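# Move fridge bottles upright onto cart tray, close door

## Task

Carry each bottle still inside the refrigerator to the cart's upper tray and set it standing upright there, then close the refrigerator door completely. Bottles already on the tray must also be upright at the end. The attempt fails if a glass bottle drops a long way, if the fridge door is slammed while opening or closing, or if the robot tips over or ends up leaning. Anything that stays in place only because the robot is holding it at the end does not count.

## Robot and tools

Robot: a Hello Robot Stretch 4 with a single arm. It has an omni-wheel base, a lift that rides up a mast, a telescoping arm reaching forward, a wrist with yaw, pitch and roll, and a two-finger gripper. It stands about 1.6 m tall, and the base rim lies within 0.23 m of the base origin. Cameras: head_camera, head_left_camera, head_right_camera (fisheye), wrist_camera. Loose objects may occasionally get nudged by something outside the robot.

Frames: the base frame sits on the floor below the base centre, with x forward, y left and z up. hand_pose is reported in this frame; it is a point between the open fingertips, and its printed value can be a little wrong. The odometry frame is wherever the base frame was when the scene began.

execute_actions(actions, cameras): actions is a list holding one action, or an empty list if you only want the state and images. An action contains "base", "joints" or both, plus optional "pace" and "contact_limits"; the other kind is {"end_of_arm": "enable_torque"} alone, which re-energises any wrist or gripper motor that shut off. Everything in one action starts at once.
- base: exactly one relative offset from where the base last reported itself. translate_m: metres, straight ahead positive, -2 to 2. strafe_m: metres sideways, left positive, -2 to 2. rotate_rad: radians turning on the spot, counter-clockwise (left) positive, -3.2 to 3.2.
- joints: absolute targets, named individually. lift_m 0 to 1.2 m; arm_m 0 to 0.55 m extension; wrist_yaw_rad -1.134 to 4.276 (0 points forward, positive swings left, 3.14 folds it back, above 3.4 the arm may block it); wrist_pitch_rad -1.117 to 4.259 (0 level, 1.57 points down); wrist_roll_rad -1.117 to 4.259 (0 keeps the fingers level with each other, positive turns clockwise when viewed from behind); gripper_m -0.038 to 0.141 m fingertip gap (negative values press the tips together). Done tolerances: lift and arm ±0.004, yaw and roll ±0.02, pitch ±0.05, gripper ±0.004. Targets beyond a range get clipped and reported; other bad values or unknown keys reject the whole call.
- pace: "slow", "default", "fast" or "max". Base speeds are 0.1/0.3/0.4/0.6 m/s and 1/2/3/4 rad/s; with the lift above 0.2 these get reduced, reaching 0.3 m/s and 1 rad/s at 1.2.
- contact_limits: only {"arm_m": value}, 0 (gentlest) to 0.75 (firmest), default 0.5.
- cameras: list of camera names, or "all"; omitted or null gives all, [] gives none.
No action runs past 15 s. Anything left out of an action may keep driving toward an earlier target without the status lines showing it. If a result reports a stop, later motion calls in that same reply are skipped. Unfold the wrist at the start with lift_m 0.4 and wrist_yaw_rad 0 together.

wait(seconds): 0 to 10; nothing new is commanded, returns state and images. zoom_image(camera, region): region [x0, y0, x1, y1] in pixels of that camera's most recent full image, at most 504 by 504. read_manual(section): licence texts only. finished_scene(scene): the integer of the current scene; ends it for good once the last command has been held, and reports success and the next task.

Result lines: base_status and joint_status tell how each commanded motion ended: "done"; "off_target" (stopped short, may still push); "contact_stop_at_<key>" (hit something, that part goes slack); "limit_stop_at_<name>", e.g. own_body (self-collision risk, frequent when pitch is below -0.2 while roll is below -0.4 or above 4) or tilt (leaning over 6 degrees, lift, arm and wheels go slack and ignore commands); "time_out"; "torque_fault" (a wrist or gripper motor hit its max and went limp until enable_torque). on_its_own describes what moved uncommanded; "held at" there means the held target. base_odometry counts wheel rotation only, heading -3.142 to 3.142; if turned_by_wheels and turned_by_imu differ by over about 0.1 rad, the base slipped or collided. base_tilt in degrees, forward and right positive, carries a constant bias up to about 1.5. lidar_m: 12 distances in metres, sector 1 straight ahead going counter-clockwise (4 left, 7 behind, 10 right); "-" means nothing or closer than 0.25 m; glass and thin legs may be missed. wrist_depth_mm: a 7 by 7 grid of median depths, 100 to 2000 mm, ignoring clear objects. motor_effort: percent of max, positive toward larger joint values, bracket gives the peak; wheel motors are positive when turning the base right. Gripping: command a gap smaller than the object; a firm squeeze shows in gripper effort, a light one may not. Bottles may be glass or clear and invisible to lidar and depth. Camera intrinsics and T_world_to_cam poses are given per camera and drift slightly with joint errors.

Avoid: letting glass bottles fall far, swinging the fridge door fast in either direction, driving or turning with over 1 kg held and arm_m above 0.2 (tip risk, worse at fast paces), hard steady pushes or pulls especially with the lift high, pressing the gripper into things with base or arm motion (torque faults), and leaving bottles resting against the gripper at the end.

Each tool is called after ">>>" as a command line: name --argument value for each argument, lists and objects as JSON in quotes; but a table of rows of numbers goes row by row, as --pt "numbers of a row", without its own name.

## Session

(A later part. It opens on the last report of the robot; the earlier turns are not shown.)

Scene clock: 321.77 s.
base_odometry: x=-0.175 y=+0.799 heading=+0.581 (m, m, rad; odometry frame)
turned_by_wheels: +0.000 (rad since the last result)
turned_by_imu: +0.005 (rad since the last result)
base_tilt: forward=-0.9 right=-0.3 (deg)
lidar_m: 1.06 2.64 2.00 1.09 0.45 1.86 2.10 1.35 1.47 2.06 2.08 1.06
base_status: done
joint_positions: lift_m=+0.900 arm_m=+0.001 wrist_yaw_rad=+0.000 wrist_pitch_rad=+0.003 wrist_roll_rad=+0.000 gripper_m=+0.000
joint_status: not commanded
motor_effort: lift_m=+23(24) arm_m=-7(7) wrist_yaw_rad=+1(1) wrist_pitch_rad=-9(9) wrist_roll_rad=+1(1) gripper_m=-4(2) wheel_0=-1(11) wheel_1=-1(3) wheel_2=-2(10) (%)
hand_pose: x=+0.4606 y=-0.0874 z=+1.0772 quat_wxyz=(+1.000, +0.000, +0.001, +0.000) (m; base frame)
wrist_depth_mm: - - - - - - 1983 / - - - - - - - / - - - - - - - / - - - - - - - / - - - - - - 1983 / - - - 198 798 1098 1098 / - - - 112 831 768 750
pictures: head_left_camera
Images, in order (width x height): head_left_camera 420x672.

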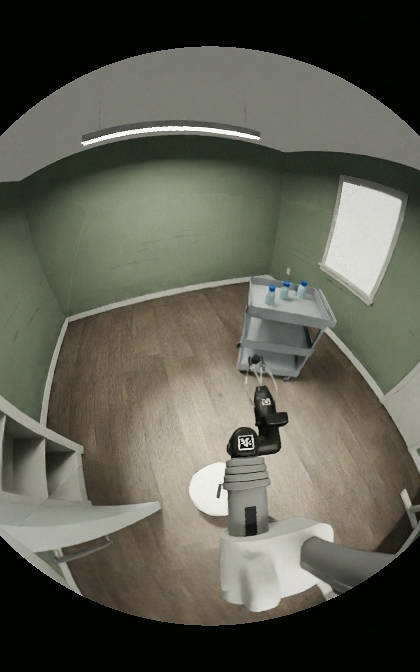

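>>> execute_actions --actions '[{"base": {"translate_m": -0.68}, "joints": {"lift_m": 0.3}}]' --cameras '[]'

>>> execute_actions --actions '[{"base": {"rotate_rad": 1.07}, "pace": "slow"}]'

Scene clock: 327.97 s.
base_odometry: x=-0.744 y=+0.426 heading=+0.581 (m, m, rad; odometry frame)
turned_by_wheels: +0.000 (rad since the last result)
turned_by_imu: +0.006 (rad since the last result)
base_tilt: forward=-0.9 right=-0.3 (deg)
lidar_m: 1.71 0.63 0.58 1.14 1.43 1.60 1.43 1.11 0.82 1.18 2.28 1.73
base_status: done
joint_positions: lift_m=+0.300 arm_m=+0.001 wrist_yaw_rad=+0.000 wrist_pitch_rad=+0.003 wrist_roll_rad=+0.000 gripper_m=+0.000
joint_status: all done
motor_effort: lift_m=+16(23) arm_m=-7(7) wrist_yaw_rad=+1(0) wrist_pitch_rad=-9(9) wrist_roll_rad=+2(1) gripper_m=-3(3) wheel_0=-2(8) wheel_1=-2(8) wheel_2=+0(10) (%)
hand_pose: x=+0.4606 y=-0.0874 z=+0.4778 quat_wxyz=(+1.000, +0.000, +0.001, +0.000) (m; base frame)
wrist_depth_mm: - - - - - - - / - - - - - - - / - - - - 1708 1708 - / - - - - - - - / - - - - - - - / 1863 1921 1863 198 1430 1618 1983 / 1229 1255 1078 112 1160 1118 1255
pictures: none
No camera images: the call's "cameras" was empty. Leave "cameras" out to get every camera's image.

Scene clock: 330.33 s.
base_odometry: x=-0.744 y=+0.426 heading=+1.650 (m, m, rad; odometry frame)
turned_by_wheels: +1.069 (rad since the last result)
turned_by_imu: +1.093 (rad since the last result)
base_tilt: forward=-0.9 right=-0.3 (deg)
lidar_m: 0.56 1.22 1.40 1.60 1.43 1.06 0.82 1.28 2.29 1.73 1.74 0.62
base_status: done
joint_positions: lift_m=+0.300 arm_m=+0.001 wrist_yaw_rad=+0.000 wrist_pitch_rad=+0.003 wrist_roll_rad=+0.000 gripper_m=+0.000
joint_status: not commanded
motor_effort: lift_m=+16(16) arm_m=-7(7) wrist_yaw_rad=-1(1) wrist_pitch_rad=-8(9) wrist_roll_rad=+2(3) gripper_m=-4(1) wheel_0=-4(8) wheel_1=-2(6) wheel_2=-3(6) (%)
hand_pose: x=+0.4606 y=-0.0874 z=+0.4778 quat_wxyz=(+1.000, +0.000, +0.001, +0.000) (m; base frame)
wrist_depth_mm: 1138 1078 699 530 433 - - / 1138 1078 691 525 430 - - / 1138 1078 691 525 424 - - / 1118 1060 691 525 424 - - / 1138 1060 683 521 421 - - / 1138 1060 676 198 392 415 1983 / 1098 1025 597 112 410 415 1255
pictures: head_camera, head_left_camera, head_right_camera, wrist_camera
camera_calibration (this result's frames):
wrist_camera: T_world_to_cam=[[-0.00961592, -0.999635, -0.0252374, -0.0669475], [0.0235101, 0.0250055, -0.999411, 0.532437], [0.999677, -0.0102036, 0.0232611, -0.243559], [0, 0, 0, 1]] pos_world=[0.230319, -0.0827222, 0.536099]
Images, in order (width x height): head_camera 420x560, head_left_camera 420x672, head_right_camera 420x672, wrist_camera 616x392.

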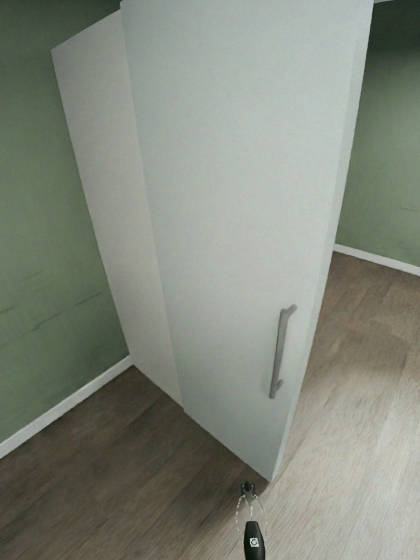

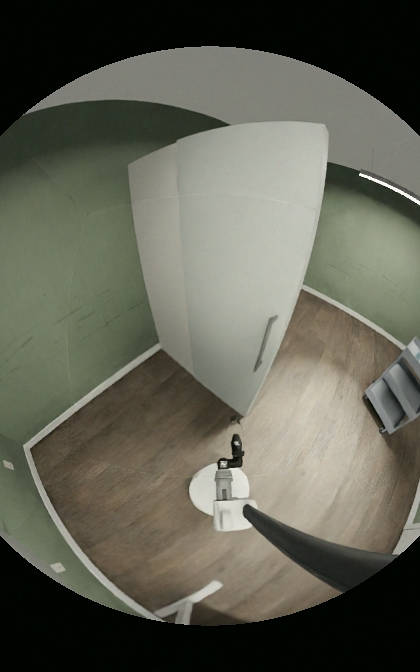

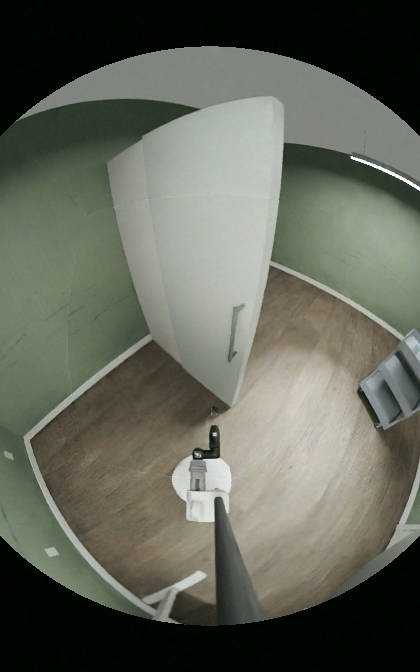

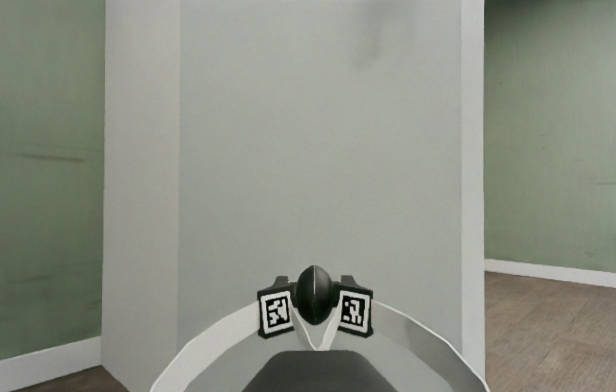

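>>> execute_actions --actions '[{"base": {"strafe_m": -0.06}, "joints": {"arm_m": 0.17}}]' --cameras '[]'

>>> execute_actions --actions '[{"base": {"translate_m": 0.3}, "pace": "slow"}]' --cameras '["head_camera", "wrist_camera"]'

Scene clock: 336.70 s.
base_odometry: x=-0.684 y=+0.431 heading=+1.650 (m, m, rad; odometry frame)
turned_by_wheels: +0.000 (rad since the last result)
turned_by_imu: +0.002 (rad since the last result)
base_tilt: forward=-0.9 right=-0.3 (deg)
lidar_m: 0.57 1.08 1.46 1.67 1.47 0.95 0.82 1.38 2.24 1.69 1.67 0.64
base_status: done
joint_positions: lift_m=+0.300 arm_m=+0.169 wrist_yaw_rad=+0.000 wrist_pitch_rad=+0.002 wrist_roll_rad=+0.000 gripper_m=+0.000
joint_status: all done
motor_effort: lift_m=+16(16) arm_m=+7(5) wrist_yaw_rad=+1(1) wrist_pitch_rad=-7(9) wrist_roll_rad=+1(2) gripper_m=-3(5) wheel_0=-1(7) wheel_1=+1(10) wheel_2=+0(2) (%)
hand_pose: x=+0.6282 y=-0.0874 z=+0.4778 quat_wxyz=(+1.000, +0.000, +0.001, +0.000) (m; base frame)
wrist_depth_mm: 1025 549 387 294 240 219 - / 1008 549 384 294 239 219 - / 1008 554 384 294 238 217 - / 1008 554 384 294 238 218 - / 1008 554 382 294 238 217 - / 1025 544 379 198 220 216 1863 / 1008 539 336 112 230 213 1255
pictures: none
No camera images: the call's "cameras" was empty. Leave "cameras" out to get every camera's image.

Scene clock: 341.00 s.
base_odometry: x=-0.708 y=+0.729 heading=+1.650 (m, m, rad; odometry frame)
turned_by_wheels: +0.000 (rad since the last result)
turned_by_imu: +0.000 (rad since the last result)
base_tilt: forward=-0.9 right=-0.3 (deg)
lidar_m: 0.67 0.71 1.27 1.43 1.72 1.37 1.13 1.91 2.44 1.58 3.04 0.71
base_status: done
joint_positions: lift_m=+0.300 arm_m=+0.169 wrist_yaw_rad=+0.000 wrist_pitch_rad=+0.002 wrist_roll_rad=+0.000 gripper_m=+0.000
joint_status: not commanded
motor_effort: lift_m=+16(16) arm_m=+7(7) wrist_yaw_rad=+1(4) wrist_pitch_rad=-8(6) wrist_roll_rad=+3(3) gripper_m=-1(4) wheel_0=+3(3) wheel_1=+2(7) wheel_2=-3(8) (%)
hand_pose: x=+0.6281 y=-0.0875 z=+0.4778 quat_wxyz=(+1.000, +0.000, +0.001, +0.000) (m; base frame)
wrist_depth_mm: 317 319 317 320 320 322 324 / 314 317 319 317 320 322 322 / 314 317 317 319 319 320 320 / 317 315 315 317 320 322 322 / 315 315 315 317 319 319 320 / 312 314 315 198 317 317 320 / 310 312 314 112 315 317 319
pictures: head_camera, wrist_camera
camera_calibration (this result's frames):
wrist_camera: T_world_to_cam=[[-0.00984462, -0.999633, -0.0252389, -0.0652581], [0.0236803, 0.0249999, -0.999407, 0.528439], [0.999671, -0.0104364, 0.0234255, -0.411117], [0, 0, 0, 1]] pos_world=[0.397826, -0.0827357, 0.536109]
Images, in order (width x height): head_camera 420x560, wrist_camera 616x392.

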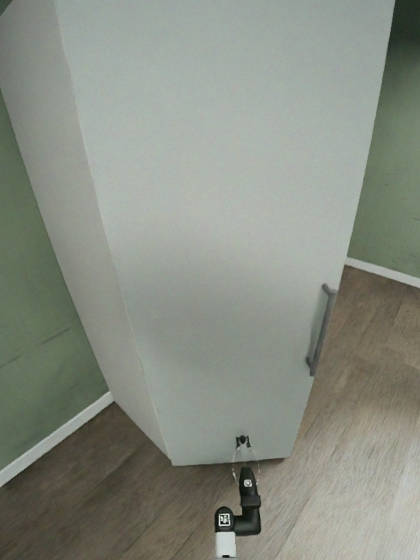

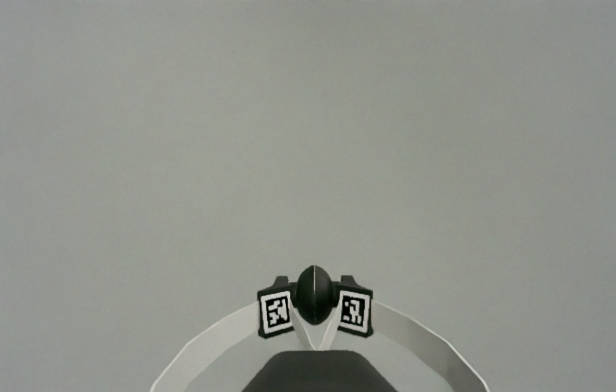

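>>> execute_actions --actions '[]' --cameras '["head_left_camera"]'

Scene clock: 342.53 s.
base_odometry: x=-0.708 y=+0.729 heading=+1.650 (m, m, rad; odometry frame)
turned_by_wheels: +0.000 (rad since the last result)
turned_by_imu: +0.001 (rad since the last result)
base_tilt: forward=-0.9 right=-0.3 (deg)
lidar_m: 0.76 0.74 1.26 1.47 1.69 1.41 1.13 1.97 2.44 1.59 3.05 2.79
base_status: done
joint_positions: lift_m=+0.300 arm_m=+0.169 wrist_yaw_rad=+0.000 wrist_pitch_rad=+0.002 wrist_roll_rad=+0.000 gripper_m=+0.000
joint_status: not commanded
motor_effort: lift_m=+16(16) arm_m=+7(7) wrist_yaw_rad=+2(4) wrist_pitch_rad=-10(6) wrist_roll_rad=+2(3) gripper_m=-7(4) wheel_0=+4(3) wheel_1=+2(7) wheel_2=-3(8) (%)
hand_pose: x=+0.6281 y=-0.0875 z=+0.4778 quat_wxyz=(+1.000, +0.000, +0.001, +0.000) (m; base frame)
wrist_depth_mm: 357 402 459 525 621 - - / 359 402 455 535 627 - - / 355 402 452 535 640 - - / 357 402 455 535 634 - - / 355 397 452 525 640 - - / 357 397 439 198 603 1921 1863 / 355 392 439 112 621 1160 1255
pictures: head_left_camera
Images, in order (width x height): head_left_camera 420x672.

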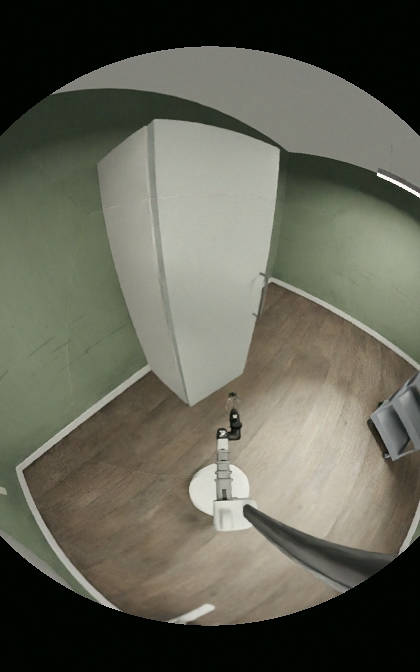

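>>> execute_actions --actions '[]' --cameras '["head_camera", "head_right_camera"]'

Scene clock: 346.33 s.
base_odometry: x=-0.708 y=+0.729 heading=+1.650 (m, m, rad; odometry frame)
turned_by_wheels: +0.000 (rad since the last result)
turned_by_imu: +0.001 (rad since the last result)
base_tilt: forward=-0.9 right=-0.3 (deg)
lidar_m: 0.76 0.73 1.27 1.44 1.69 1.40 1.10 1.96 2.44 1.60 3.04 2.78
base_status: done
joint_positions: lift_m=+0.300 arm_m=+0.169 wrist_yaw_rad=+0.000 wrist_pitch_rad=+0.002 wrist_roll_rad=+0.000 gripper_m=+0.000
joint_status: not commanded
motor_effort: lift_m=+16(16) arm_m=+7(7) wrist_yaw_rad=+2(4) wrist_pitch_rad=-7(6) wrist_roll_rad=+2(3) gripper_m=+0(4) wheel_0=+3(3) wheel_1=+2(7) wheel_2=-3(8) (%)
hand_pose: x=+0.6281 y=-0.0875 z=+0.4778 quat_wxyz=(+1.000, +0.000, +0.001, +0.000) (m; base frame)
wrist_depth_mm: 370 430 517 654 - - - / 368 430 512 647 - - - / 370 430 517 640 - - - / 373 424 517 647 - - - / 368 430 517 647 - - - / 368 430 488 198 1576 1921 1983 / 368 421 492 112 1118 1160 1255
pictures: head_camera, head_right_camera
Images, in order (width x height): head_camera 420x560, head_right_camera 420x672.

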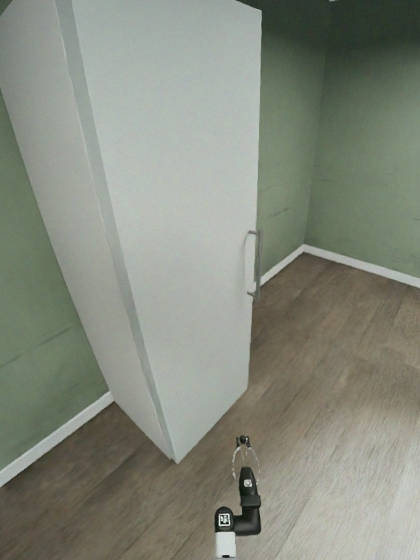

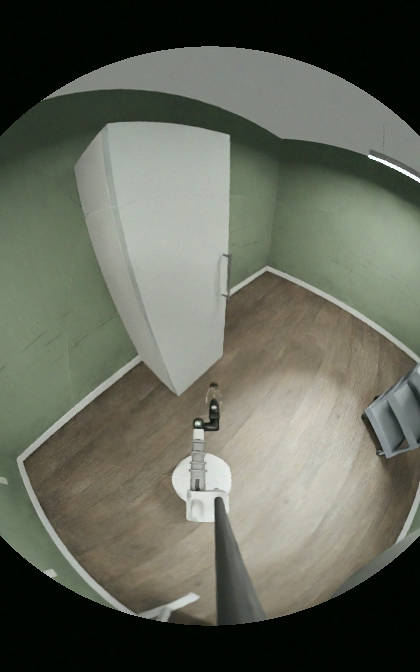

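>>> execute_actions --actions '[{"base": {"translate_m": 0.1}, "joints": {"arm_m": 0.42}}]' --cameras '[]'

>>> execute_actions --actions '[{"joints": {"arm_m": 0.52}, "pace": "slow", "contact_limits": {"arm_m": 0.12}}]' --cameras '["head_camera", "wrist_camera"]'

Scene clock: 355.57 s.
base_odometry: x=-0.716 y=+0.829 heading=+1.650 (m, m, rad; odometry frame)
turned_by_wheels: +0.000 (rad since the last result)
turned_by_imu: +0.001 (rad since the last result)
base_tilt: forward=-0.9 right=-0.3 (deg)
lidar_m: 0.66 0.65 1.18 1.35 1.76 1.55 1.42 2.54 2.51 1.59 2.99 2.64
base_status: done
joint_positions: lift_m=+0.300 arm_m=+0.419 wrist_yaw_rad=+0.000 wrist_pitch_rad=+0.002 wrist_roll_rad=+0.000 gripper_m=+0.000
joint_status: all done
motor_effort: lift_m=+16(16) arm_m=+7(8) wrist_yaw_rad=+1(2) wrist_pitch_rad=-8(9) wrist_roll_rad=+2(2) gripper_m=-3(2) wheel_0=+1(4) wheel_1=+0(8) wheel_2=+0(9) (%)
hand_pose: x=+0.8782 y=-0.0874 z=+0.4778 quat_wxyz=(+1.000, +0.000, +0.001, +0.000) (m; base frame)
wrist_depth_mm: 171 198 239 301 404 - - / 169 198 237 300 404 - - / 170 198 238 297 399 - - / 169 198 238 298 402 - - / 169 198 237 298 399 - - / 169 198 223 198 364 1983 1921 / 169 193 227 112 377 1160 1255
pictures: none
No camera images: the call's "cameras" was empty. Leave "cameras" out to get every camera's image.

Scene clock: 357.50 s.
base_odometry: x=-0.715 y=+0.829 heading=+1.648 (m, m, rad; odometry frame)
turned_by_wheels: -0.003 (rad since the last result)
turned_by_imu: -0.002 (rad since the last result)
base_tilt: forward=-0.9 right=-0.3 (deg)
lidar_m: 0.68 0.65 1.19 1.36 1.78 1.59 1.42 2.19 2.55 1.60 2.99 2.65
base_status: not commanded
joint_positions: lift_m=+0.300 arm_m=+0.509 wrist_yaw_rad=-0.023 wrist_pitch_rad=+0.002 wrist_roll_rad=+0.000 gripper_m=+0.000
joint_status: arm_m contact_stop (moved +0.090 of +0.101)
on_its_own: arm_m is slack since a contact_stop (your +0.520 is given up); wrist_yaw_rad is at rest, and its effort (+67) is outside its rest range (-13 to +13)
motor_effort: lift_m=+16(16) arm_m=+0(12) wrist_yaw_rad=+67(69) wrist_pitch_rad=-8(7) wrist_roll_rad=+2(3) gripper_m=-5(10) wheel_0=-10(10) wheel_1=-5(5) wheel_2=-18(18) (%)
contact_limits: arm_m 0.12
hand_pose: x=+0.9663 y=-0.0941 z=+0.4778 quat_wxyz=(+1.000, +0.000, +0.001, -0.012) (m; base frame)
wrist_depth_mm: 128 150 182 232 320 - - / 127 150 181 233 320 - - / 128 150 181 232 320 - - / 127 149 182 232 320 - - / 127 150 181 231 322 - 1983 / 127 150 176 187 189 1863 1863 / 127 149 153 112 320 1078 1205
pictures: head_camera, wrist_camera
camera_calibration (this result's frames):
wrist_camera: T_world_to_cam=[[-0.032879, -0.999141, -0.0252397, -0.046245], [0.0242577, 0.0244482, -0.999407, 0.519987], [0.999165, -0.0334717, 0.023433, -0.750969], [0, 0, 0, 1]] pos_world=[0.736208, -0.0840542, 0.536109]
Images, in order (width x height): head_camera 420x560, wrist_camera 616x392.

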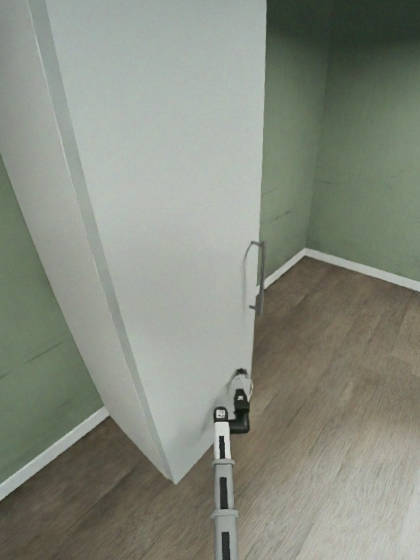

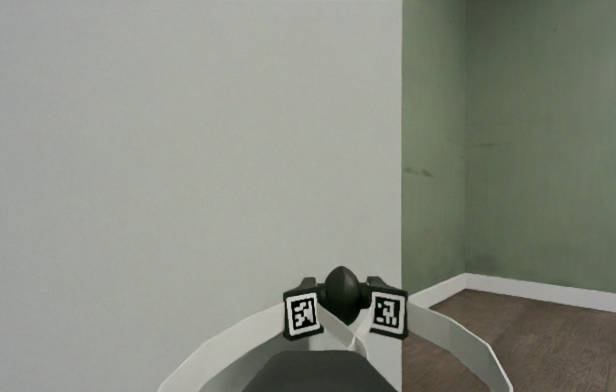

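>>> execute_actions --actions '[{"base": {"rotate_rad": -0.7}, "joints": {"arm_m": 0.1}}]' --cameras '["head_camera", "head_left_camera"]'

Scene clock: 362.57 s.
base_odometry: x=-0.715 y=+0.829 heading=+0.948 (m, m, rad; odometry frame)
turned_by_wheels: -0.700 (rad since the last result)
turned_by_imu: -0.713 (rad since the last result)
base_tilt: forward=-0.9 right=-0.3 (deg)
lidar_m: 2.97 0.77 0.64 1.18 1.25 1.77 1.75 1.24 1.51 2.52 1.62 1.59
base_status: done
joint_positions: lift_m=+0.300 arm_m=+0.101 wrist_yaw_rad=+0.000 wrist_pitch_rad=+0.003 wrist_roll_rad=+0.000 gripper_m=+0.000
joint_status: all done
motor_effort: lift_m=+16(16) arm_m=-7(6) wrist_yaw_rad=+1(67) wrist_pitch_rad=-11(10) wrist_roll_rad=+2(2) gripper_m=-1(4) wheel_0=+1(11) wheel_1=+1(8) wheel_2=+2(15) (%)
hand_pose: x=+0.5606 y=-0.0874 z=+0.4778 quat_wxyz=(+1.000, +0.000, +0.001, +0.000) (m; base frame)
wrist_depth_mm: 1756 - - - - - - / 1708 - - - - - - / 1708 - - - - - - / 1808 - - - - - - / 1708 - - - - - - / 1661 1921 1921 198 1537 1863 1921 / 1255 1229 1078 112 1138 1182 1255
pictures: head_camera, head_left_camera
Images, in order (width x height): head_camera 420x560, head_left_camera 420x672.

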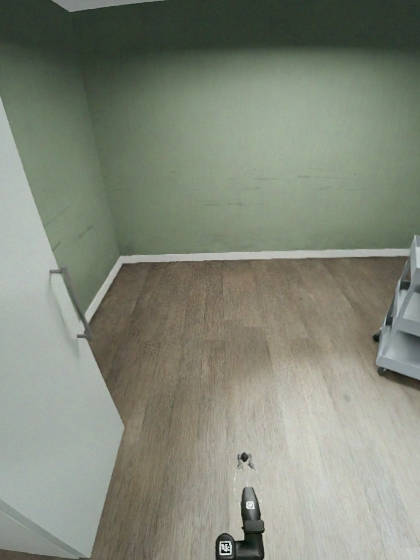

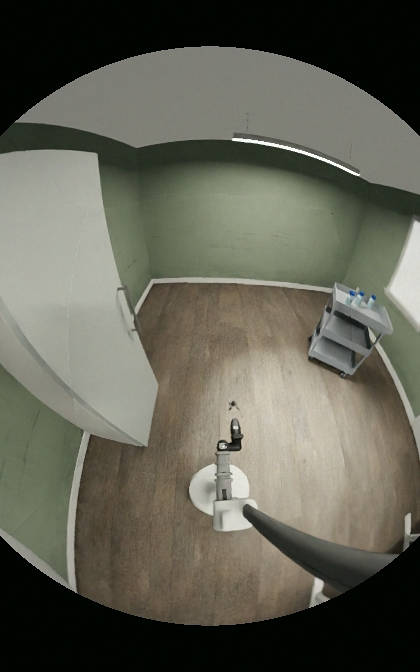

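>>> zoom_image --camera "head_left_camera" --region '[310, 270, 410, 350]'

Region (310, 270, 410, 350) of head_left_camera's 420x672 image, scaled by 5.040, with more detail than that image has; it fills the top 403 rows of this view, and the rest is white.

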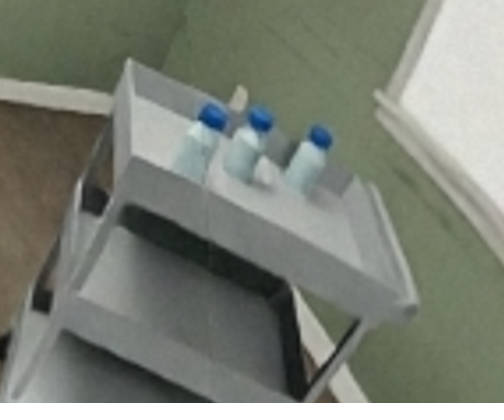

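All three bottles are upright and the door is shut.

>>> finished_scene --scene 1

The scene is finished: the task was done.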